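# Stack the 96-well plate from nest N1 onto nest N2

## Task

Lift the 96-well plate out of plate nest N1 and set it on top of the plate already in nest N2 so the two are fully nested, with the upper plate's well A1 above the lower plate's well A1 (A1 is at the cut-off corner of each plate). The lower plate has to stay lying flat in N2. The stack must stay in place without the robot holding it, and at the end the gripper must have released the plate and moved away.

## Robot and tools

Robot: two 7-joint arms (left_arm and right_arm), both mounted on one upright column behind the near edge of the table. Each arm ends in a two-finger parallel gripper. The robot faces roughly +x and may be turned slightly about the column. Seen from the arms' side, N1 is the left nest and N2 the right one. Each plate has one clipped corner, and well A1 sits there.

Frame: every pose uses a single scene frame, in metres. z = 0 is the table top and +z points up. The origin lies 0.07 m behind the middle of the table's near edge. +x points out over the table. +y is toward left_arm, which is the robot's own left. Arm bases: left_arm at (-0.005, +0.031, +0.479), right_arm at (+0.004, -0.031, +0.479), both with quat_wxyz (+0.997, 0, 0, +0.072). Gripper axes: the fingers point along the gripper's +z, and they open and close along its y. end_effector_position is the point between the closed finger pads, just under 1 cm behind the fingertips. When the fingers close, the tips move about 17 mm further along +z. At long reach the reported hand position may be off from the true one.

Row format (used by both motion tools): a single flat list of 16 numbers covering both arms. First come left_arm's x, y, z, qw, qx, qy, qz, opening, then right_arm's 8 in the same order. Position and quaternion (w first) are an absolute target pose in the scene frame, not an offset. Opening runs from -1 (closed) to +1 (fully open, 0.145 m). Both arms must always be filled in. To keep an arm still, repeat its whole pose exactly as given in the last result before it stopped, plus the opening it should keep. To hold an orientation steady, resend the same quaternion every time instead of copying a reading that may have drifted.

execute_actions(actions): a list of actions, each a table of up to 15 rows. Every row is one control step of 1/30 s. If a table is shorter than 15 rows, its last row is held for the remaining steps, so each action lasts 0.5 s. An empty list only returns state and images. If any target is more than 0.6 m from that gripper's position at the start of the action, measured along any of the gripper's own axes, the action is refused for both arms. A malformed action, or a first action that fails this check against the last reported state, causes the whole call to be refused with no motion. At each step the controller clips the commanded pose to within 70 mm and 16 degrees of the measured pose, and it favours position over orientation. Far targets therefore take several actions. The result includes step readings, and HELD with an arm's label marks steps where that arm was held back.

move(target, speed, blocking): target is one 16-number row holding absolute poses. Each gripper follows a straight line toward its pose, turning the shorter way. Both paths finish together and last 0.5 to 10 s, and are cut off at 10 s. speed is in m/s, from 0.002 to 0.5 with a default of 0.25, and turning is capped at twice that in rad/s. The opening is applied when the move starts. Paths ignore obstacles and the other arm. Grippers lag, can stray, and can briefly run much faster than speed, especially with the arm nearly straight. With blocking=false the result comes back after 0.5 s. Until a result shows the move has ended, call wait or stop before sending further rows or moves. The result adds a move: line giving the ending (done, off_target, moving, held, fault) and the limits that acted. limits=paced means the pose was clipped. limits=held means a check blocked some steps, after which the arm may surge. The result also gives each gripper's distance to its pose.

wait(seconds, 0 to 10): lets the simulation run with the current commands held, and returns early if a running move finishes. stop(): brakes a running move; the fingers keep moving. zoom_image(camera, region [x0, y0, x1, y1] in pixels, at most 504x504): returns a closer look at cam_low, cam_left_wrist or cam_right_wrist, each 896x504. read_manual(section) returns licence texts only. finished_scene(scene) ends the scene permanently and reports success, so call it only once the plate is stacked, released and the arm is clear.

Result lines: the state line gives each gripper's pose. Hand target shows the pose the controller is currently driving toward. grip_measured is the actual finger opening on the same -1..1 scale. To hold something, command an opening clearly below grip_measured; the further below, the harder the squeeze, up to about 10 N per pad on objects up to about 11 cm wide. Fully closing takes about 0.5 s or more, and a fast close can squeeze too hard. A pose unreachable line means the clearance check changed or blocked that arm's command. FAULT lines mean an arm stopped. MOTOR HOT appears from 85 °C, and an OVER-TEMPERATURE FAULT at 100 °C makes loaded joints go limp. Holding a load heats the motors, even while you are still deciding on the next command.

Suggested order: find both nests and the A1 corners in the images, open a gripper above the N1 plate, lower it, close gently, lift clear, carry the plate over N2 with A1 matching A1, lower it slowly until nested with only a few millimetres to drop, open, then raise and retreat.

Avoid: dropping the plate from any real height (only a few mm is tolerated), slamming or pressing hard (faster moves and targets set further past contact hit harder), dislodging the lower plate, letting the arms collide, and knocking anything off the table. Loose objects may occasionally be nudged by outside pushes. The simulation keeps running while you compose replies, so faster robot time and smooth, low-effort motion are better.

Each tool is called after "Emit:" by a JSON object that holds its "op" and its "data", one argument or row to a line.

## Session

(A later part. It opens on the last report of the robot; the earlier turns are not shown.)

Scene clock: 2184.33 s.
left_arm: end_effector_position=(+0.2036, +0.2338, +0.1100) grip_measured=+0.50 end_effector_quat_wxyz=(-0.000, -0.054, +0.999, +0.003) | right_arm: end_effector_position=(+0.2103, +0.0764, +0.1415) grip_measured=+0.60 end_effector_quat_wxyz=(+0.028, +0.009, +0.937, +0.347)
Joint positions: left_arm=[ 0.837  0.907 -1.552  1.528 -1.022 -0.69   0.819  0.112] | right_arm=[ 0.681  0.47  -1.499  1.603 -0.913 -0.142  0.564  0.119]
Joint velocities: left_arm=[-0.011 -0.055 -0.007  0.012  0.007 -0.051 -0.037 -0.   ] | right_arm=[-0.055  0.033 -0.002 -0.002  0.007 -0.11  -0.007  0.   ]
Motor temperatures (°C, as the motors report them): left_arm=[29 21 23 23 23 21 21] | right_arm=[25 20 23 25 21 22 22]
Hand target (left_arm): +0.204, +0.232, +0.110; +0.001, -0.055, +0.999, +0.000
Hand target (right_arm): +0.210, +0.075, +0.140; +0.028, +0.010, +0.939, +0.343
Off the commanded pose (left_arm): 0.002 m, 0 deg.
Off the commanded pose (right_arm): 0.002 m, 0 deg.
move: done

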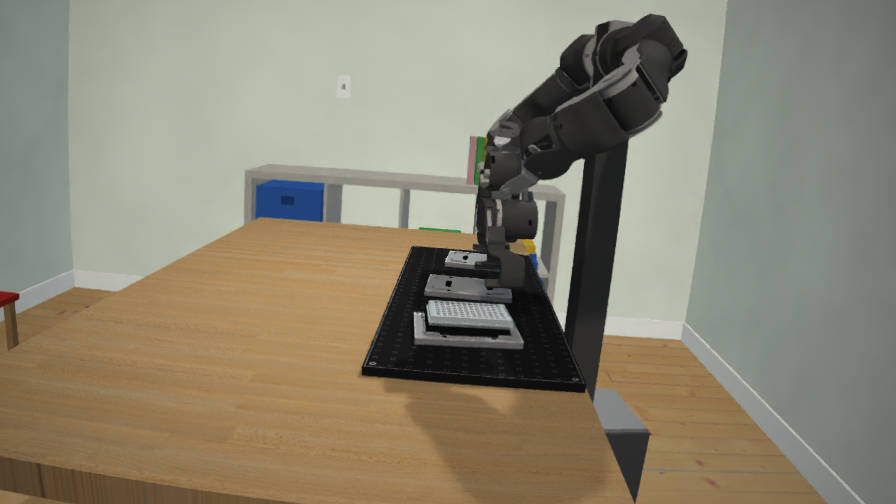

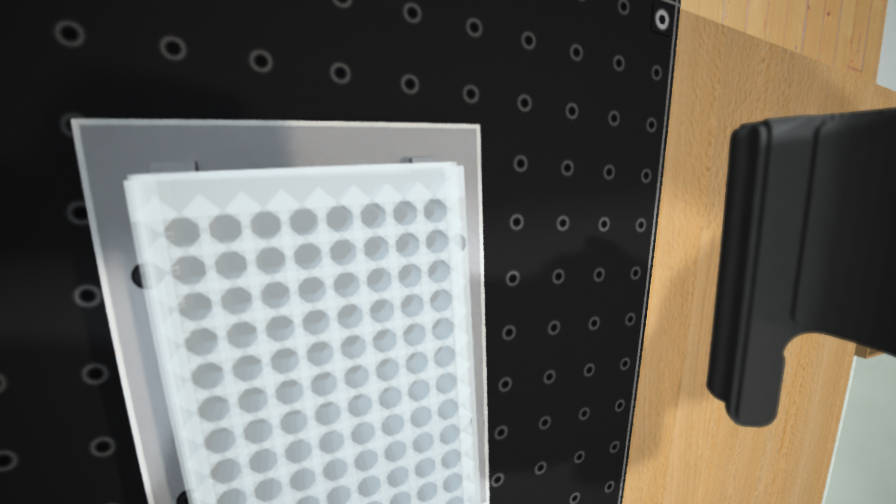

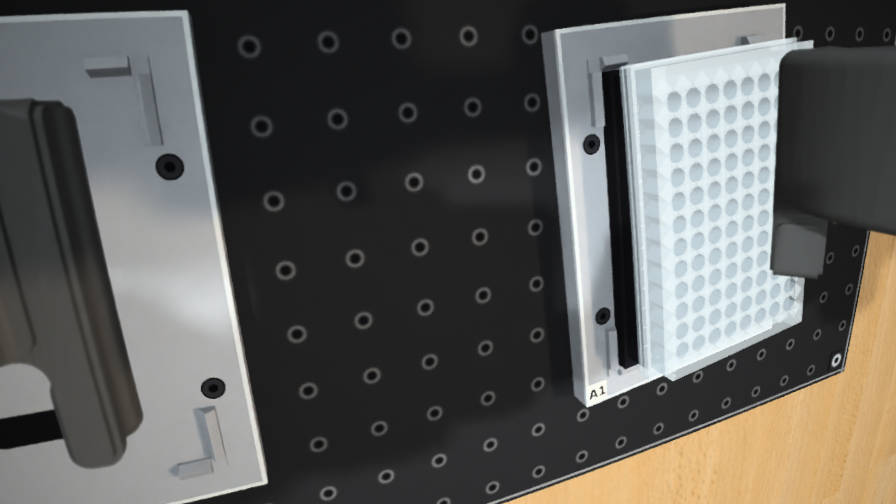

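Emit:
{"op": "move", "data": {
  "target": [0.1455,0.2149,0.10,0,-0.053,0.9986,0,-0.3, 0.21,0.075,0.14,0.028,0.010,0.939,0.343,0.6],
  "speed": 0.05
}}

Scene clock: 2237.37 s.
left_arm: end_effector_position=(+0.1461, +0.2136, +0.1000) grip_measured=-0.30 end_effector_quat_wxyz=(-0.000, -0.053, +0.999, -0.005) | right_arm: end_effector_position=(+0.2103, +0.0764, +0.1415) grip_measured=+0.60 end_effector_quat_wxyz=(+0.028, +0.009, +0.937, +0.347)
Joint positions: left_arm=[ 0.668  1.001 -1.556  1.748 -1.099 -0.514  0.854  0.053] | right_arm=[ 0.681  0.47  -1.499  1.603 -0.913 -0.142  0.564  0.119]
Joint velocities: left_arm=[-0.011  0.055 -0.012 -0.002  0.051  0.037  0.007 -0.   ] | right_arm=[ 0.011  0.055 -0.027  0.002 -0.007  0.066  0.037 -0.   ]
Motor temperatures (°C, as the motors report them): left_arm=[27 21 23 23 23 21 21] | right_arm=[25 20 23 25 21 22 22]
Hand target (left_arm): +0.146, +0.215, +0.100; +0.001, -0.054, +0.999, -0.001
Hand target (right_arm): +0.210, +0.075, +0.140; +0.028, +0.010, +0.939, +0.343
Off the commanded pose (left_arm): 0.001 m, 1 deg.
Off the commanded pose (right_arm): 0.002 m, 0 deg.
move: done

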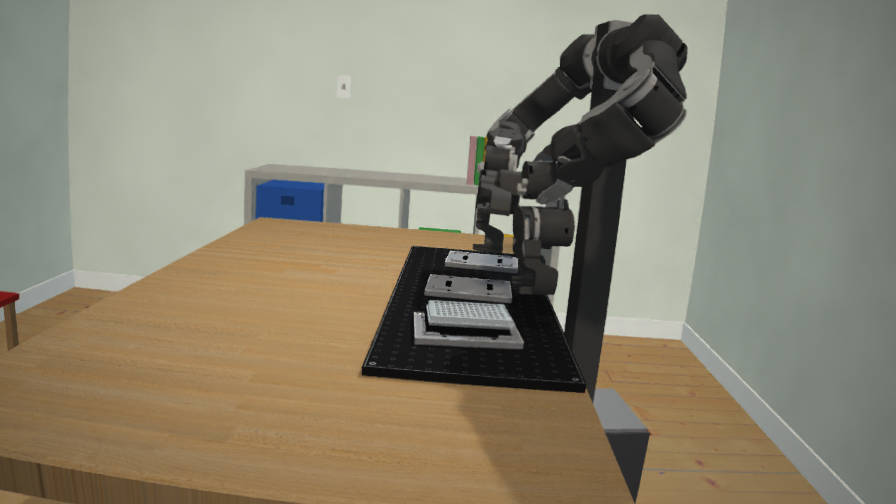

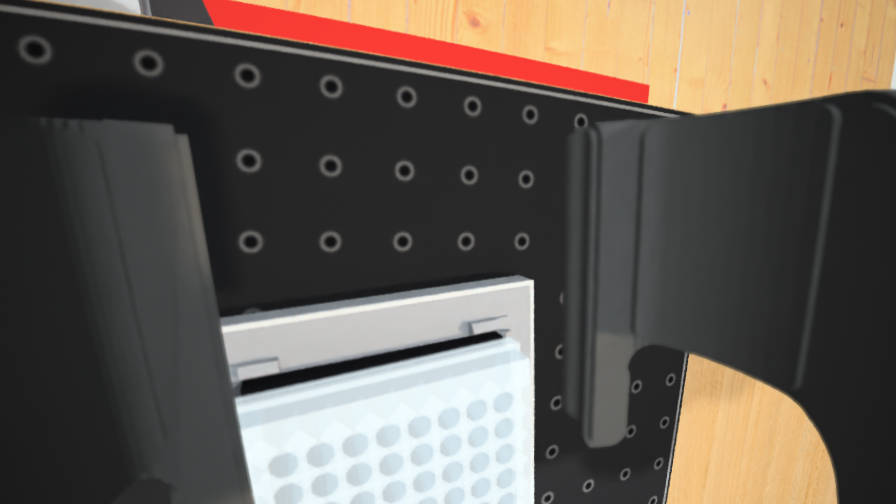

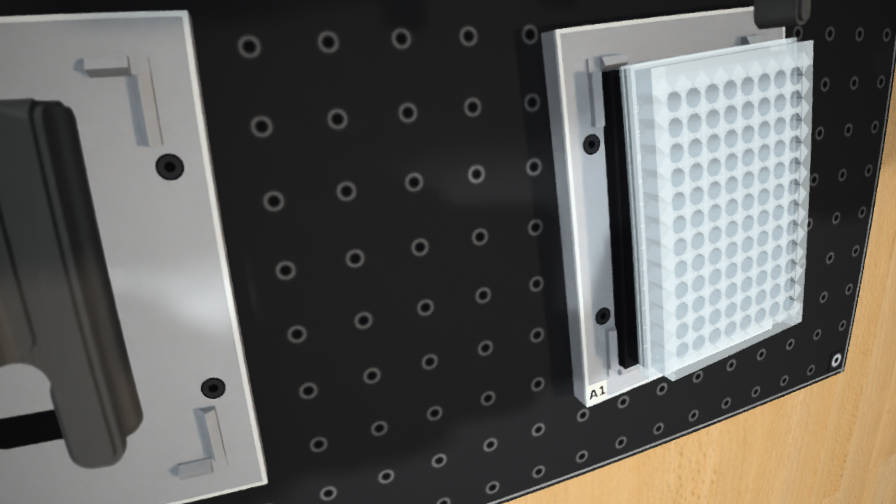

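Emit:
{"op": "zoom_image", "data": {
  "camera": "cam_left_wrist",
  "region": [215, 270, 555, 430]
}}

Region (215, 270, 555, 430) of cam_left_wrist's 896x504 image, scaled by 1.482, with more detail than that image has; it fills the top 237 rows of this view, and the rest is white.

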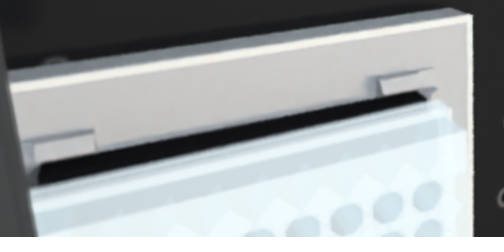

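Emit:
{"op": "move", "data": {
  "target": [0.1455,0.2149,0.063,0,-0.053,0.9986,0,-0.3, 0.21,0.075,0.14,0.028,0.010,0.939,0.343,0.6],
  "speed": 0.015
}}

Emit:
{"op": "zoom_image", "data": {
  "camera": "cam_low",
  "region": [440, 250, 600, 360]
}}

Scene clock: 2274.47 s.
left_arm: end_effector_position=(+0.1457, +0.2153, +0.0633) grip_measured=-0.30 end_effector_quat_wxyz=(-0.001, -0.052, +0.999, +0.002) | right_arm: end_effector_position=(+0.2103, +0.0764, +0.1415) grip_measured=+0.60 end_effector_quat_wxyz=(+0.028, +0.009, +0.937, +0.347)
Joint positions: left_arm=[ 0.594  0.898 -1.556  1.568 -1.202 -0.497  0.758  0.053] | right_arm=[ 0.681  0.47  -1.499  1.603 -0.913 -0.142  0.564  0.119]
Joint velocities: left_arm=[ 0.011  0.077  0.007 -0.007 -0.037 -0.037  0.037  0.   ] | right_arm=[-0.033  0.011 -0.002 -0.012  0.022  0.037 -0.066 -0.   ]
Motor temperatures (°C, as the motors report them): left_arm=[27 21 23 23 23 21 21] | right_arm=[25 20 23 25 21 22 22]
Hand target (left_arm): +0.146, +0.214, +0.063; -0.000, -0.053, +0.999, -0.001
Hand target (right_arm): +0.210, +0.075, +0.140; +0.028, +0.010, +0.939, +0.343
Off the commanded pose (left_arm): 0.001 m, 0 deg.
Off the commanded pose (right_arm): 0.002 m, 0 deg.
move: done

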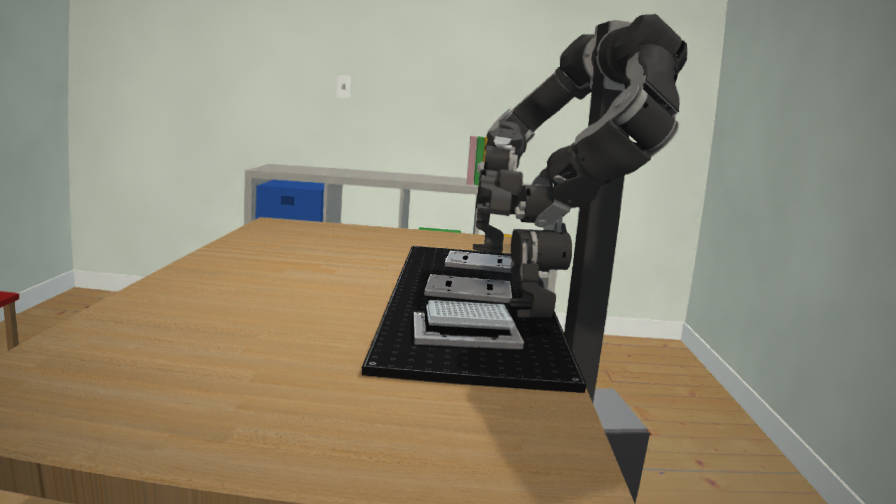

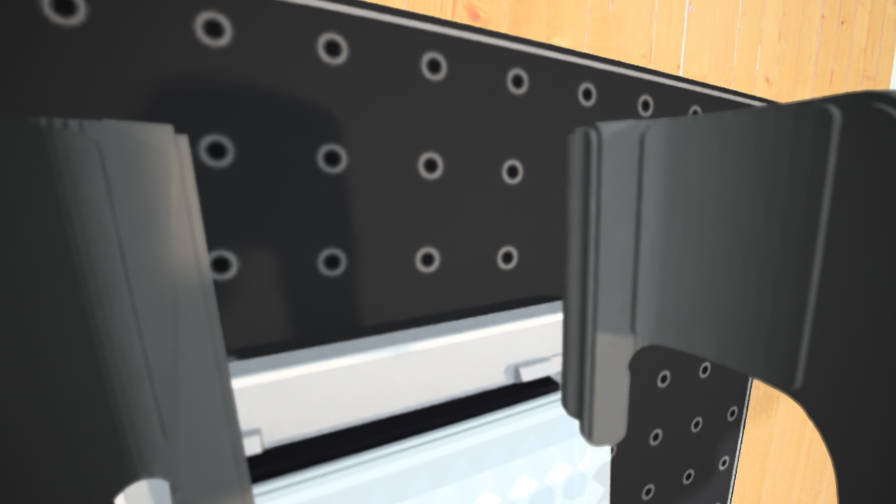

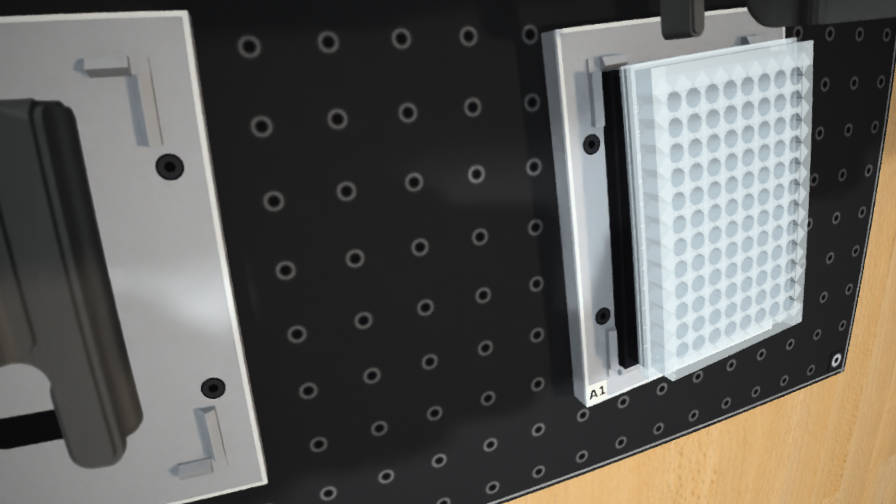

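Region (440, 250, 600, 360) of cam_low's 896x504 image, scaled by 3.150, with more detail than that image has; it fills the top 346 rows of this view, and the rest is white.

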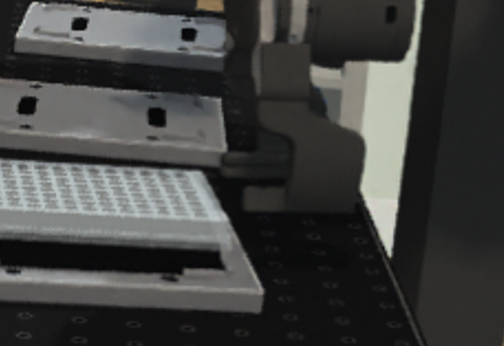

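Emit:
{"op": "move", "data": {
  "target": [0.1455,0.2149,0.0553,0,-0.053,0.9986,0,-0.3, 0.21,0.075,0.14,0.028,0.010,0.939,0.343,0.6],
  "speed": 0.008
}}

Emit:
{"op": "zoom_image", "data": {
  "camera": "cam_low",
  "region": [440, 250, 600, 360]
}}

Emit:
{"op": "zoom_image", "data": {
  "camera": "cam_right_wrist",
  "region": [580, 0, 860, 140]
}}

Scene clock: 2298.47 s.
left_arm: end_effector_position=(+0.1456, +0.2157, +0.0559) grip_measured=-0.30 end_effector_quat_wxyz=(-0.001, -0.052, +0.999, +0.002) | right_arm: end_effector_position=(+0.2103, +0.0764, +0.1415) grip_measured=+0.60 end_effector_quat_wxyz=(+0.028, +0.009, +0.937, +0.347)
Joint positions: left_arm=[ 0.58   0.877 -1.556  1.528 -1.223 -0.493  0.735  0.053] | right_arm=[ 0.681  0.47  -1.499  1.603 -0.913 -0.142  0.564  0.119]
Joint velocities: left_arm=[-0.033 -0.077  0.007  0.012  0.037 -0.022  0.022  0.   ] | right_arm=[-0.055 -0.011  0.002 -0.007  0.051 -0.007 -0.037 -0.   ]
Motor temperatures (°C, as the motors report them): left_arm=[27 21 23 23 23 21 21] | right_arm=[25 20 23 25 21 22 22]
Hand target (left_arm): +0.146, +0.215, +0.055; +0.000, -0.053, +0.999, -0.000
Hand target (right_arm): +0.210, +0.075, +0.140; +0.028, +0.010, +0.939, +0.343
Off the commanded pose (left_arm): 0.001 m, 0 deg.
Off the commanded pose (right_arm): 0.002 m, 0 deg.
move: done

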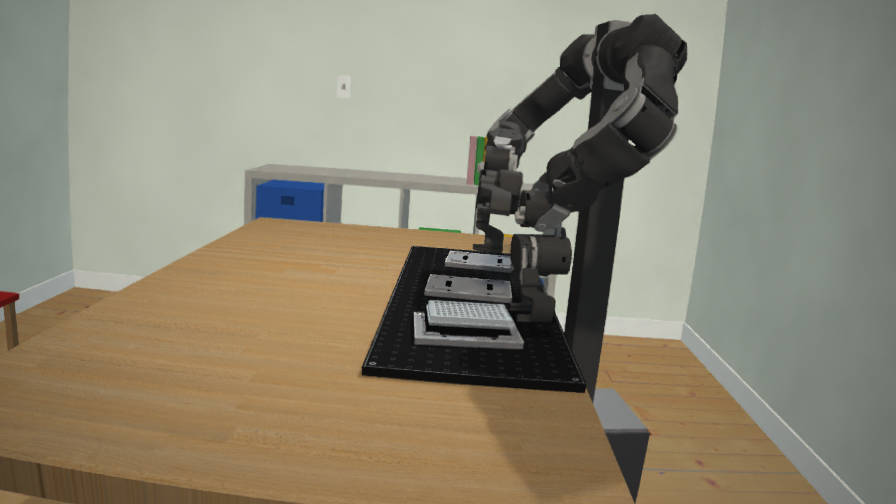

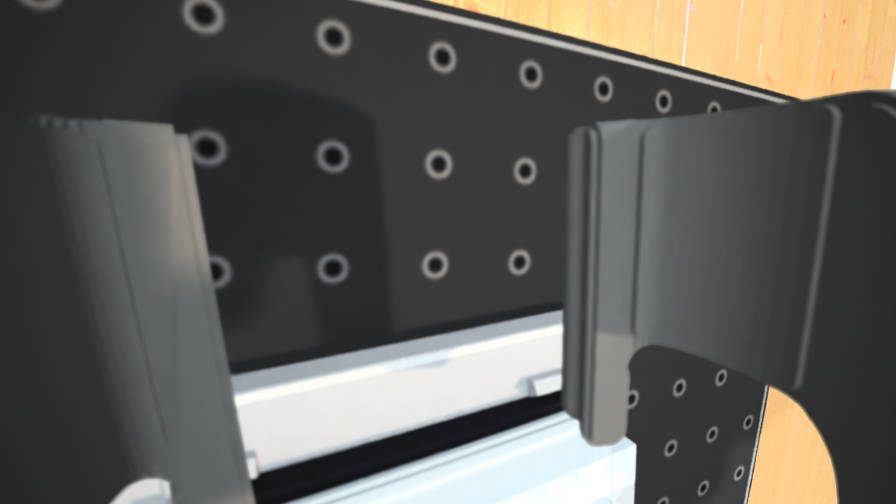

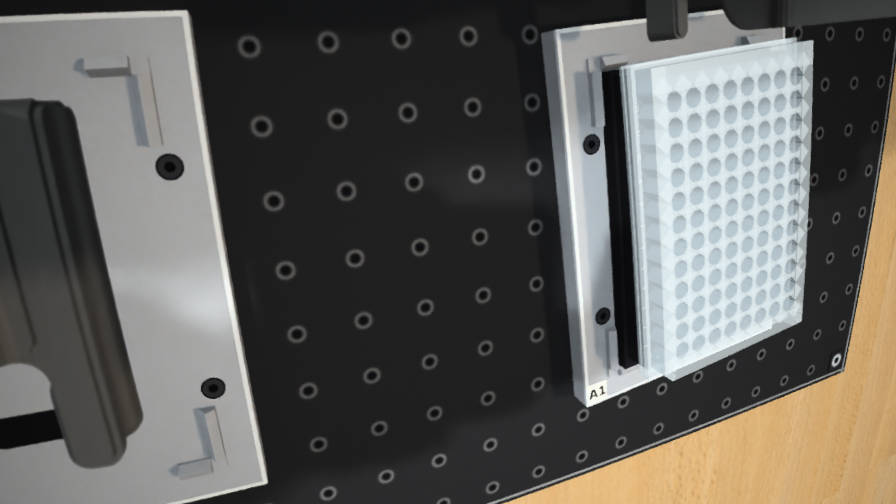

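Region (440, 250, 600, 360) of cam_low's 896x504 image, scaled by 3.150, with more detail than that image has; it fills the top 346 rows of this view, and the rest is white.

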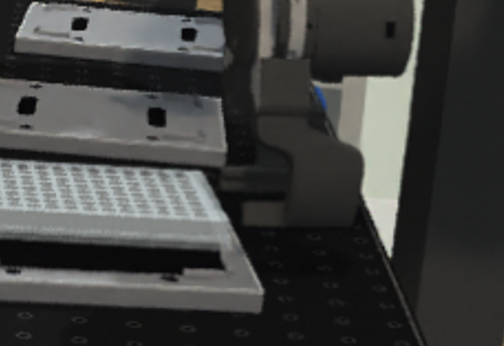

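Region (580, 0, 860, 140) of cam_right_wrist's 896x504 image, scaled by 1.800, with more detail than that image has.

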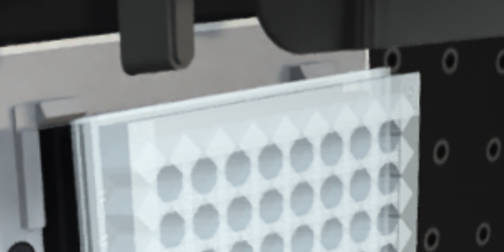

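Emit:
{"op": "move", "data": {
  "target": [0.1505,0.2156,0.0553,0,-0.053,0.9986,0,-0.3, 0.21,0.075,0.14,0.028,0.010,0.939,0.343,0.6],
  "speed": 0.003
}}

Emit:
{"op": "zoom_image", "data": {
  "camera": "cam_right_wrist",
  "region": [580, 0, 860, 140]
}}

Scene clock: 2316.90 s.
left_arm: end_effector_position=(+0.1489, +0.2165, +0.0548) grip_measured=-0.30 end_effector_quat_wxyz=(-0.001, -0.053, +0.999, +0.003) | right_arm: end_effector_position=(+0.2103, +0.0764, +0.1415) grip_measured=+0.60 end_effector_quat_wxyz=(+0.028, +0.009, +0.937, +0.347)
Joint positions: left_arm=[ 0.587  0.867 -1.556  1.51  -1.222 -0.5    0.73   0.053] | right_arm=[ 0.681  0.47  -1.499  1.603 -0.913 -0.142  0.564  0.119]
Joint velocities: left_arm=[ 0.033 -0.033  0.007  0.017 -0.037  0.022  0.066  0.   ] | right_arm=[-0.011 -0.011  0.002  0.002 -0.095  0.007  0.022 -0.   ]
Motor temperatures (°C, as the motors report them): left_arm=[27 21 23 23 23 21 21] | right_arm=[25 20 23 25 21 22 22]
Hand target (left_arm): +0.150, +0.215, +0.055; +0.000, -0.053, +0.999, -0.000
Hand target (right_arm): +0.210, +0.075, +0.140; +0.028, +0.010, +0.939, +0.343
Off the commanded pose (left_arm): 0.002 m, 0 deg.
Off the commanded pose (right_arm): 0.002 m, 0 deg.
move: done

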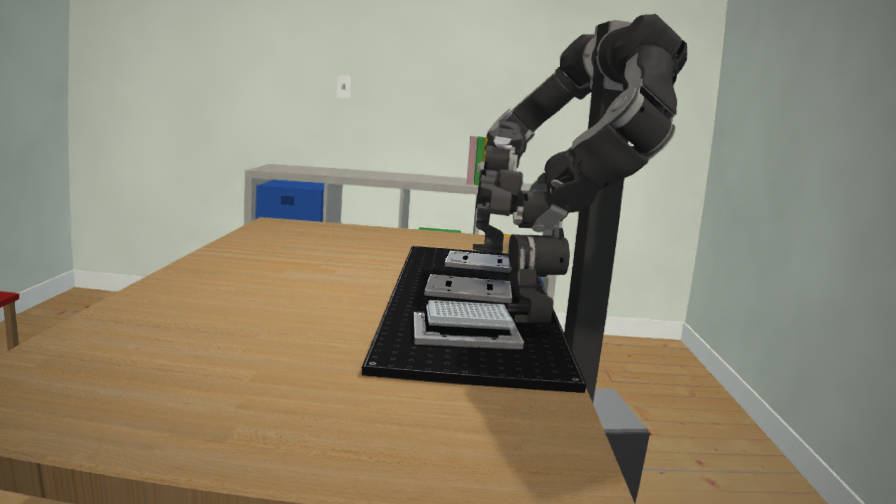

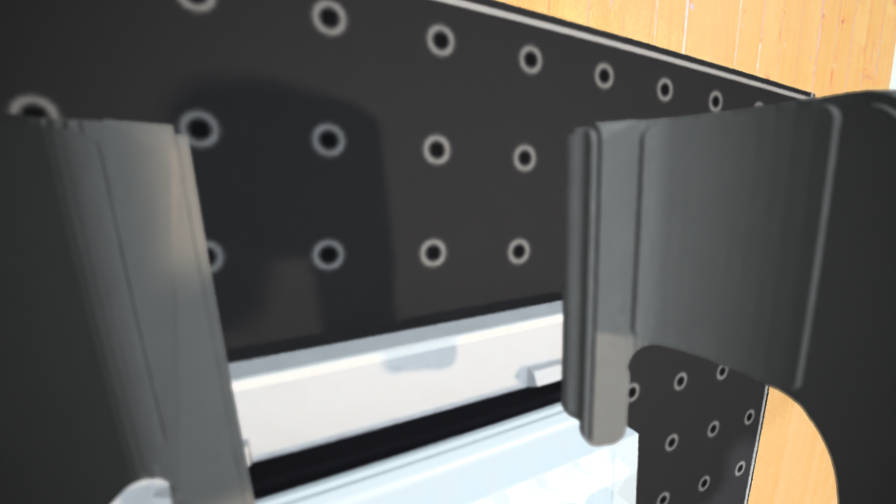

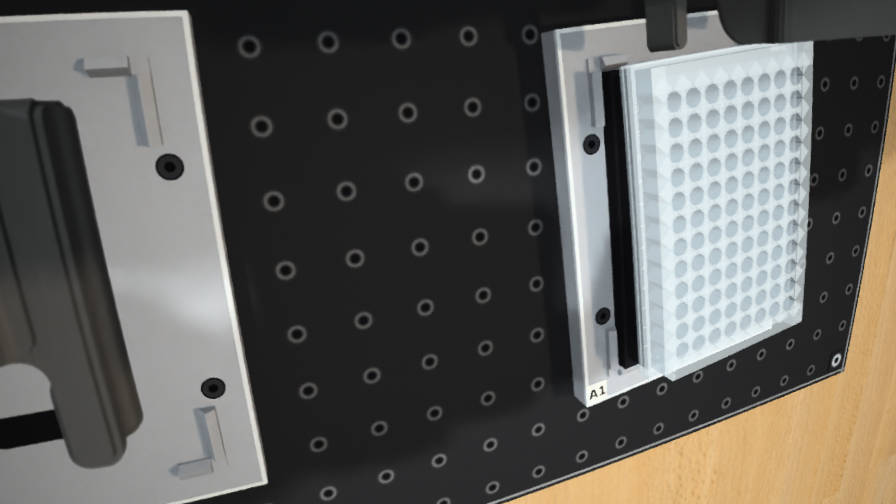

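Region (580, 0, 860, 140) of cam_right_wrist's 896x504 image, scaled by 1.800, with more detail than that image has.

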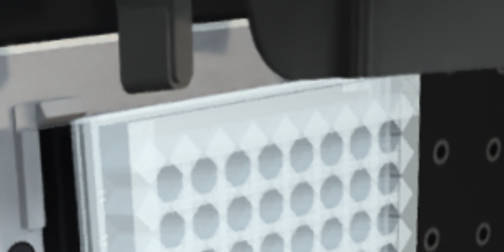

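Emit:
{"op": "move", "data": {
  "target": [0.1530,0.2159,0.0553,0,-0.053,0.9986,0,-0.3, 0.21,0.075,0.14,0.028,0.010,0.939,0.343,0.6],
  "speed": 0.002
}}

Emit:
{"op": "zoom_image", "data": {
  "camera": "cam_right_wrist",
  "region": [580, 0, 860, 140]
}}

Emit:
{"op": "zoom_image", "data": {
  "camera": "cam_low",
  "region": [440, 250, 600, 360]
}}

Scene clock: 2326.20 s.
left_arm: end_effector_position=(+0.1513, +0.2169, +0.0548) grip_measured=-0.30 end_effector_quat_wxyz=(-0.001, -0.053, +0.999, +0.003) | right_arm: end_effector_position=(+0.2103, +0.0764, +0.1415) grip_measured=+0.60 end_effector_quat_wxyz=(+0.028, +0.009, +0.937, +0.347)
Joint positions: left_arm=[ 0.594  0.862 -1.556  1.501 -1.219 -0.507  0.729  0.053] | right_arm=[ 0.681  0.47  -1.499  1.603 -0.913 -0.142  0.564  0.119]
Joint velocities: left_arm=[ 0.011 -0.011 -0.007  0.002 -0.125  0.007  0.022 -0.   ] | right_arm=[ 0.055  0.011  0.012  0.012 -0.022 -0.037  0.007  0.   ]
Motor temperatures (°C, as the motors report them): left_arm=[27 21 23 23 23 21 21] | right_arm=[25 20 23 25 21 22 22]
Hand target (left_arm): +0.153, +0.216, +0.055; -0.000, -0.053, +0.999, +0.000
Hand target (right_arm): +0.210, +0.075, +0.140; +0.028, +0.010, +0.939, +0.343
Off the commanded pose (left_arm): 0.002 m, 0 deg.
Off the commanded pose (right_arm): 0.002 m, 0 deg.
move: done

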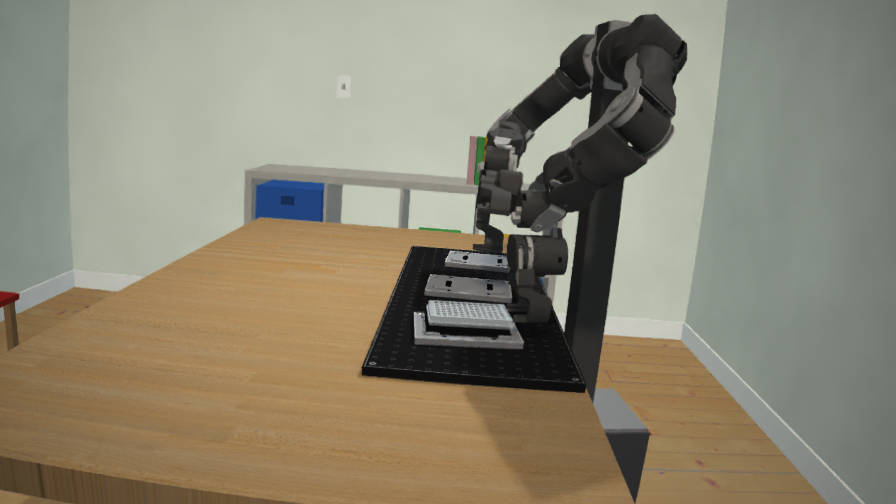

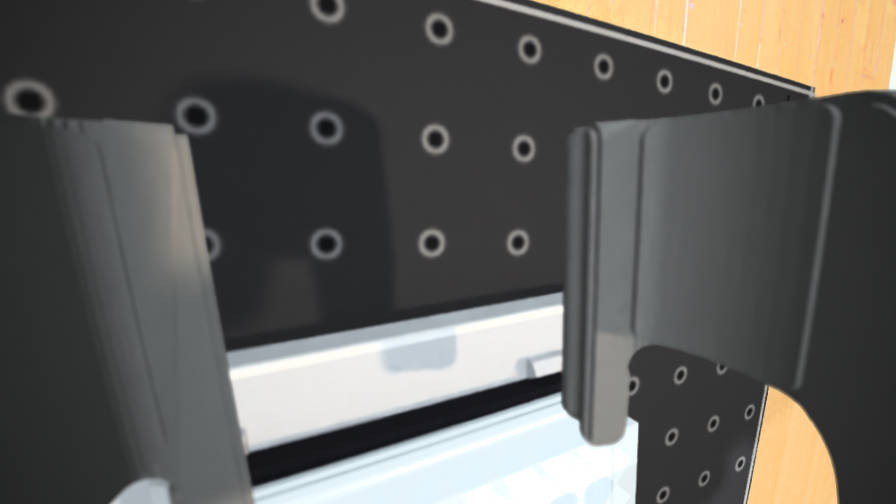

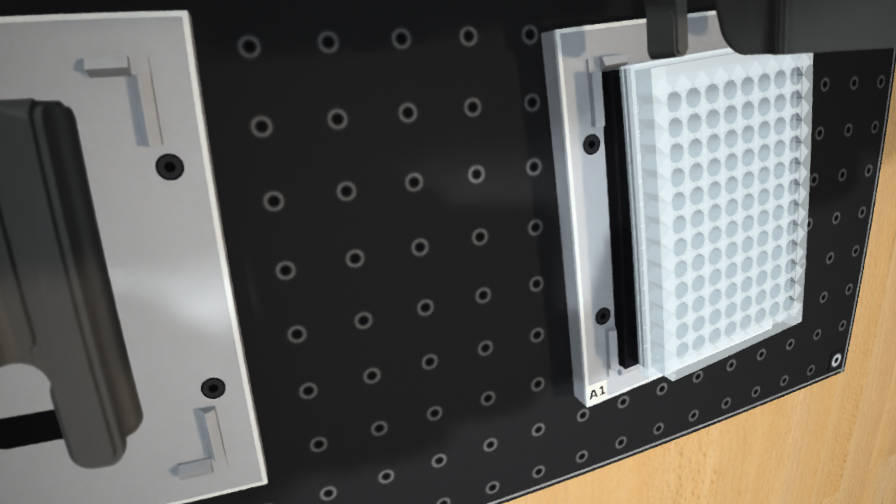

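Region (580, 0, 860, 140) of cam_right_wrist's 896x504 image, scaled by 1.800, with more detail than that image has.

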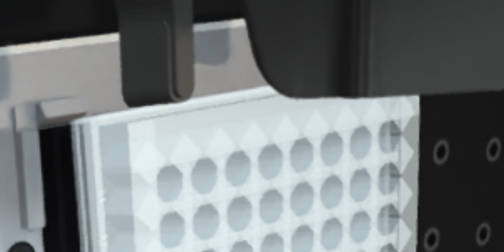

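Region (440, 250, 600, 360) of cam_low's 896x504 image, scaled by 3.150, with more detail than that image has; it fills the top 346 rows of this view, and the rest is white.

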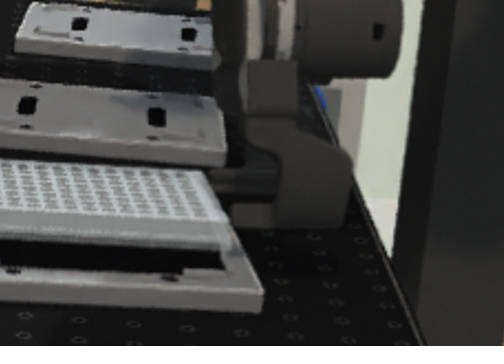

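Emit:
{"op": "move", "data": {
  "target": [0.1550,0.2162,0.0553,0,-0.053,0.9986,0,-0.3, 0.21,0.075,0.14,0.028,0.010,0.939,0.343,0.6],
  "speed": 0.002
}}

Emit:
{"op": "zoom_image", "data": {
  "camera": "cam_right_wrist",
  "region": [580, 0, 860, 140]
}}

Scene clock: 2338.00 s.
left_arm: end_effector_position=(+0.1533, +0.2173, +0.0548) grip_measured=-0.30 end_effector_quat_wxyz=(-0.001, -0.053, +0.999, +0.003) | right_arm: end_effector_position=(+0.2103, +0.0764, +0.1415) grip_measured=+0.60 end_effector_quat_wxyz=(+0.028, +0.009, +0.937, +0.347)
Joint positions: left_arm=[ 0.599  0.858 -1.556  1.493 -1.217 -0.512  0.726  0.053] | right_arm=[ 0.681  0.47  -1.499  1.603 -0.913 -0.142  0.564  0.119]
Joint velocities: left_arm=[ 0.033 -0.099  0.007  0.002  0.037  0.022  0.007  0.   ] | right_arm=[-0.011 -0.121 -0.002  0.007 -0.066 -0.154 -0.066  0.   ]
Motor temperatures (°C, as the motors report them): left_arm=[27 21 23 23 23 21 21] | right_arm=[25 20 23 25 21 22 22]
Hand target (left_arm): +0.155, +0.216, +0.055; +0.000, -0.053, +0.999, +0.000
Hand target (right_arm): +0.210, +0.075, +0.140; +0.028, +0.010, +0.939, +0.343
Off the commanded pose (left_arm): 0.002 m, 0 deg.
Off the commanded pose (right_arm): 0.002 m, 0 deg.
move: done

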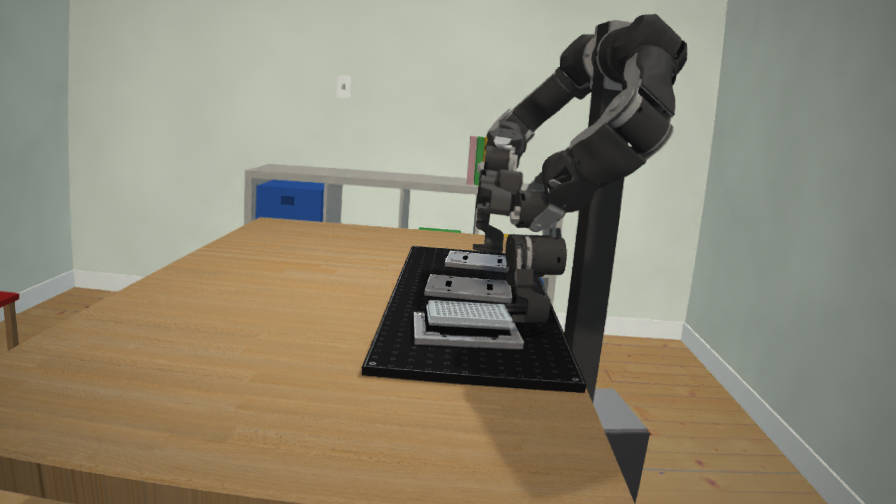

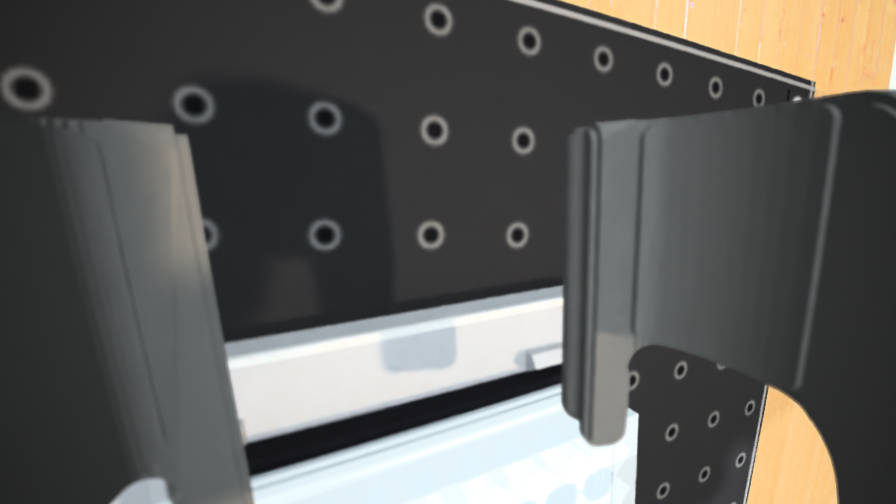

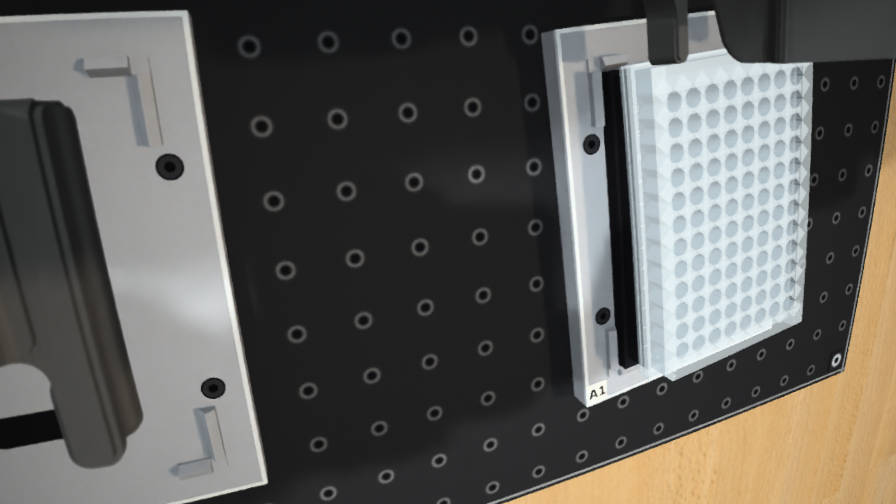

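Region (580, 0, 860, 140) of cam_right_wrist's 896x504 image, scaled by 1.800, with more detail than that image has.

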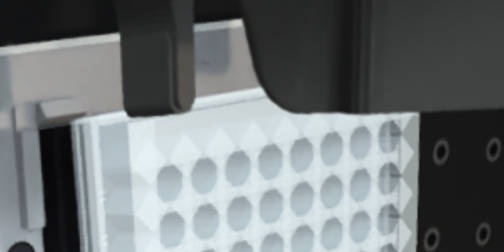

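Emit:
{"op": "move", "data": {
  "target": [0.1562,0.2163,0.0553,0,-0.053,0.9986,0,-0.3, 0.21,0.075,0.14,0.028,0.010,0.939,0.343,0.6],
  "speed": 0.002
}}

Emit:
{"op": "zoom_image", "data": {
  "camera": "cam_right_wrist",
  "region": [580, 0, 860, 140]
}}

Scene clock: 2347.87 s.
left_arm: end_effector_position=(+0.1542, +0.2173, +0.0547) grip_measured=-0.30 end_effector_quat_wxyz=(-0.001, -0.053, +0.999, +0.003) | right_arm: end_effector_position=(+0.2103, +0.0764, +0.1415) grip_measured=+0.60 end_effector_quat_wxyz=(+0.028, +0.009, +0.937, +0.347)
Joint positions: left_arm=[ 0.602  0.855 -1.556  1.488 -1.215 -0.515  0.726  0.053] | right_arm=[ 0.681  0.47  -1.499  1.603 -0.913 -0.142  0.564  0.119]
Joint velocities: left_arm=[ 0.033 -0.011  0.007  0.002 -0.007 -0.037  0.051  0.   ] | right_arm=[-0.055 -0.055 -0.022  0.002 -0.037 -0.051  0.022 -0.   ]
Motor temperatures (°C, as the motors report them): left_arm=[27 21 23 23 23 21 21] | right_arm=[25 20 23 25 21 22 22]
Hand target (left_arm): +0.156, +0.216, +0.055; +0.000, -0.053, +0.999, +0.000
Hand target (right_arm): +0.210, +0.075, +0.140; +0.028, +0.010, +0.939, +0.343
Off the commanded pose (left_arm): 0.002 m, 0 deg.
Off the commanded pose (right_arm): 0.002 m, 0 deg.
move: done

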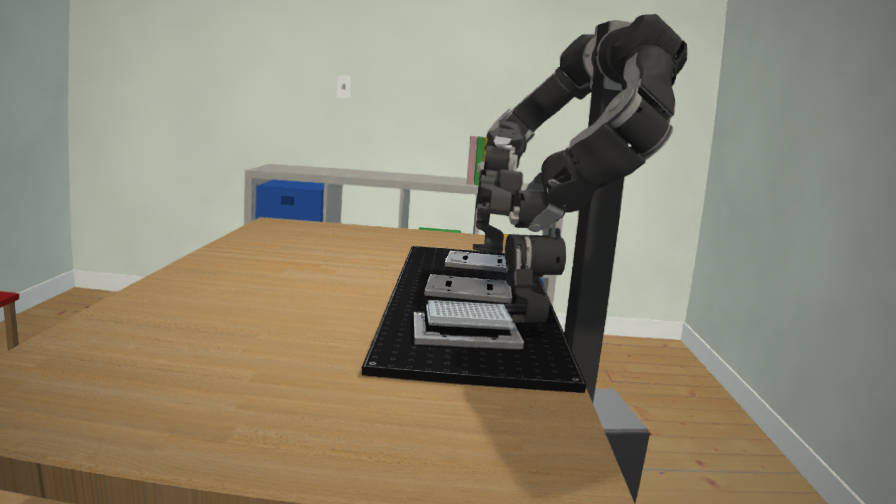

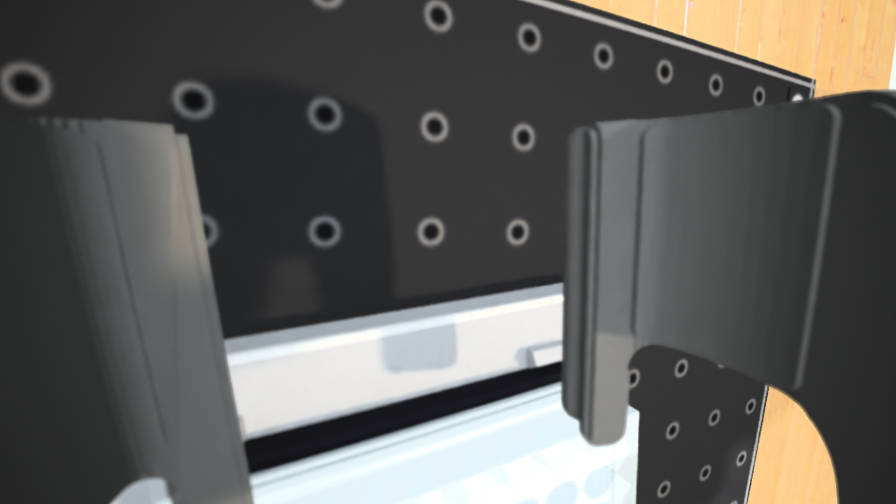

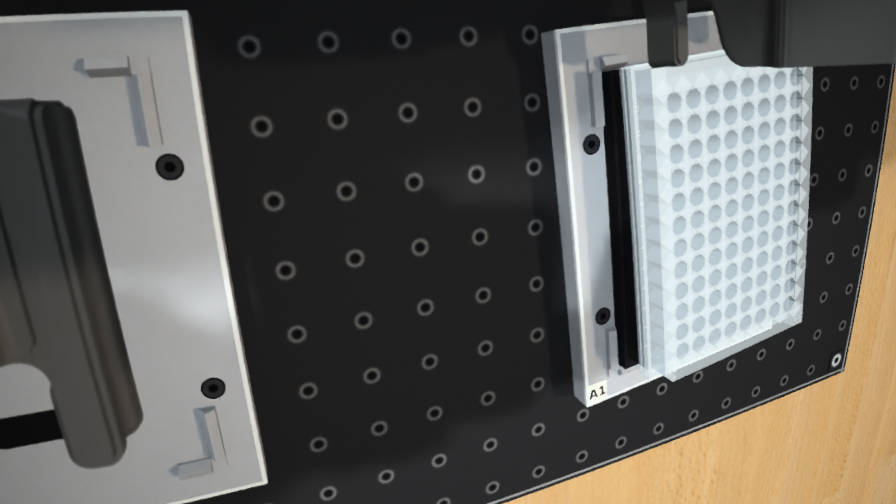

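Region (580, 0, 860, 140) of cam_right_wrist's 896x504 image, scaled by 1.800, with more detail than that image has.

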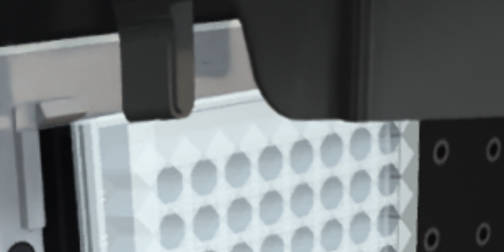

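Emit:
{"op": "move", "data": {
  "target": [0.1574,0.2165,0.0553,0,-0.053,0.9986,0,-0.3, 0.21,0.075,0.14,0.028,0.010,0.939,0.343,0.6],
  "speed": 0.002
}}

Emit:
{"op": "zoom_image", "data": {
  "camera": "cam_right_wrist",
  "region": [580, 0, 860, 140]
}}

Emit:
{"op": "zoom_image", "data": {
  "camera": "cam_right_wrist",
  "region": [570, 270, 830, 430]
}}

Scene clock: 2359.93 s.
left_arm: end_effector_position=(+0.1554, +0.2174, +0.0548) grip_measured=-0.30 end_effector_quat_wxyz=(-0.001, -0.053, +0.999, +0.003) | right_arm: end_effector_position=(+0.2103, +0.0764, +0.1415) grip_measured=+0.60 end_effector_quat_wxyz=(+0.028, +0.009, +0.937, +0.347)
Joint positions: left_arm=[ 0.605  0.853 -1.556  1.484 -1.214 -0.519  0.724  0.053] | right_arm=[ 0.681  0.47  -1.499  1.603 -0.913 -0.142  0.564  0.119]
Joint velocities: left_arm=[ 0.011  0.011  0.012 -0.022 -0.022  0.051 -0.095 -0.   ] | right_arm=[-0.011  0.055  0.017  0.007  0.037  0.007 -0.022  0.   ]
Motor temperatures (°C, as the motors report them): left_arm=[27 21 23 23 23 21 21] | right_arm=[25 20 23 25 21 22 22]
Hand target (left_arm): +0.157, +0.216, +0.055; -0.000, -0.053, +0.999, -0.000
Hand target (right_arm): +0.210, +0.075, +0.140; +0.028, +0.010, +0.939, +0.343
Off the commanded pose (left_arm): 0.002 m, 0 deg.
Off the commanded pose (right_arm): 0.002 m, 0 deg.
move: done

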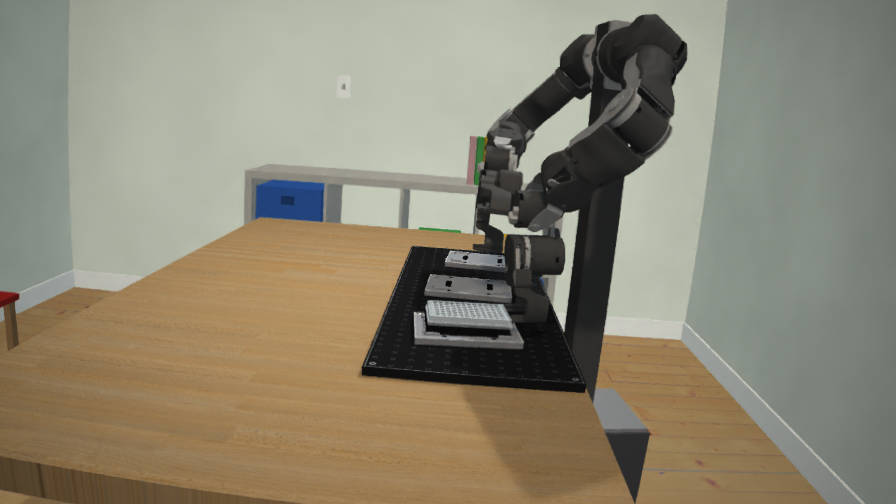

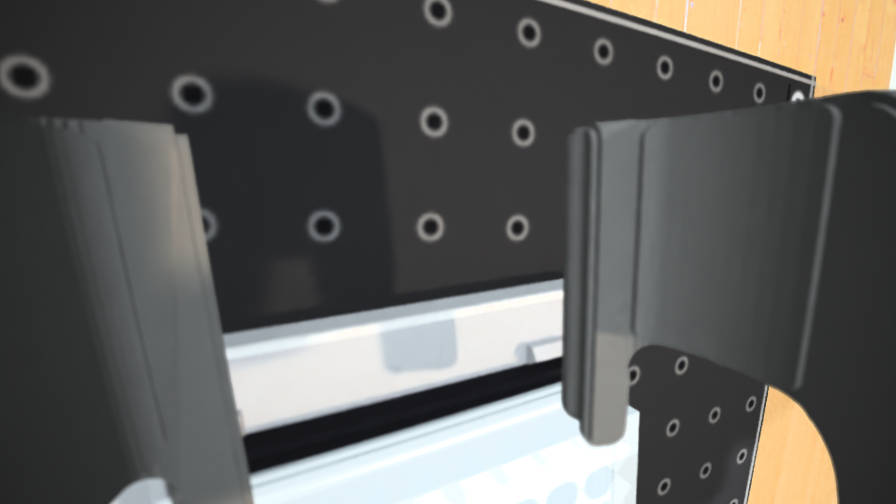

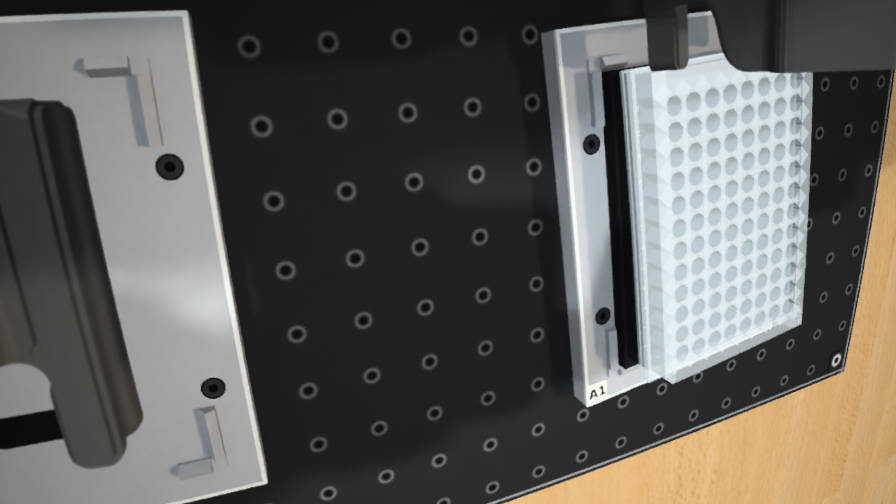

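Region (580, 0, 860, 140) of cam_right_wrist's 896x504 image, scaled by 1.800, with more detail than that image has.

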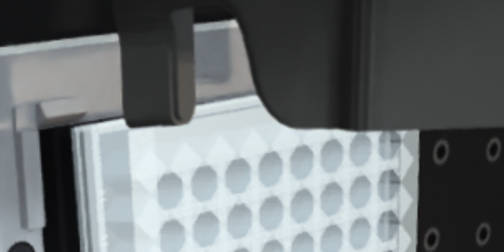

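Region (570, 270, 830, 430) of cam_right_wrist's 896x504 image, scaled by 1.938, with more detail than that image has; it fills the top 310 rows of this view, and the rest is white.

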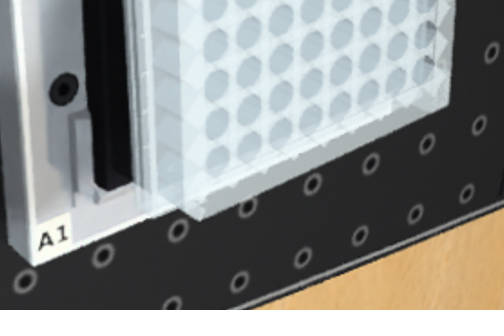

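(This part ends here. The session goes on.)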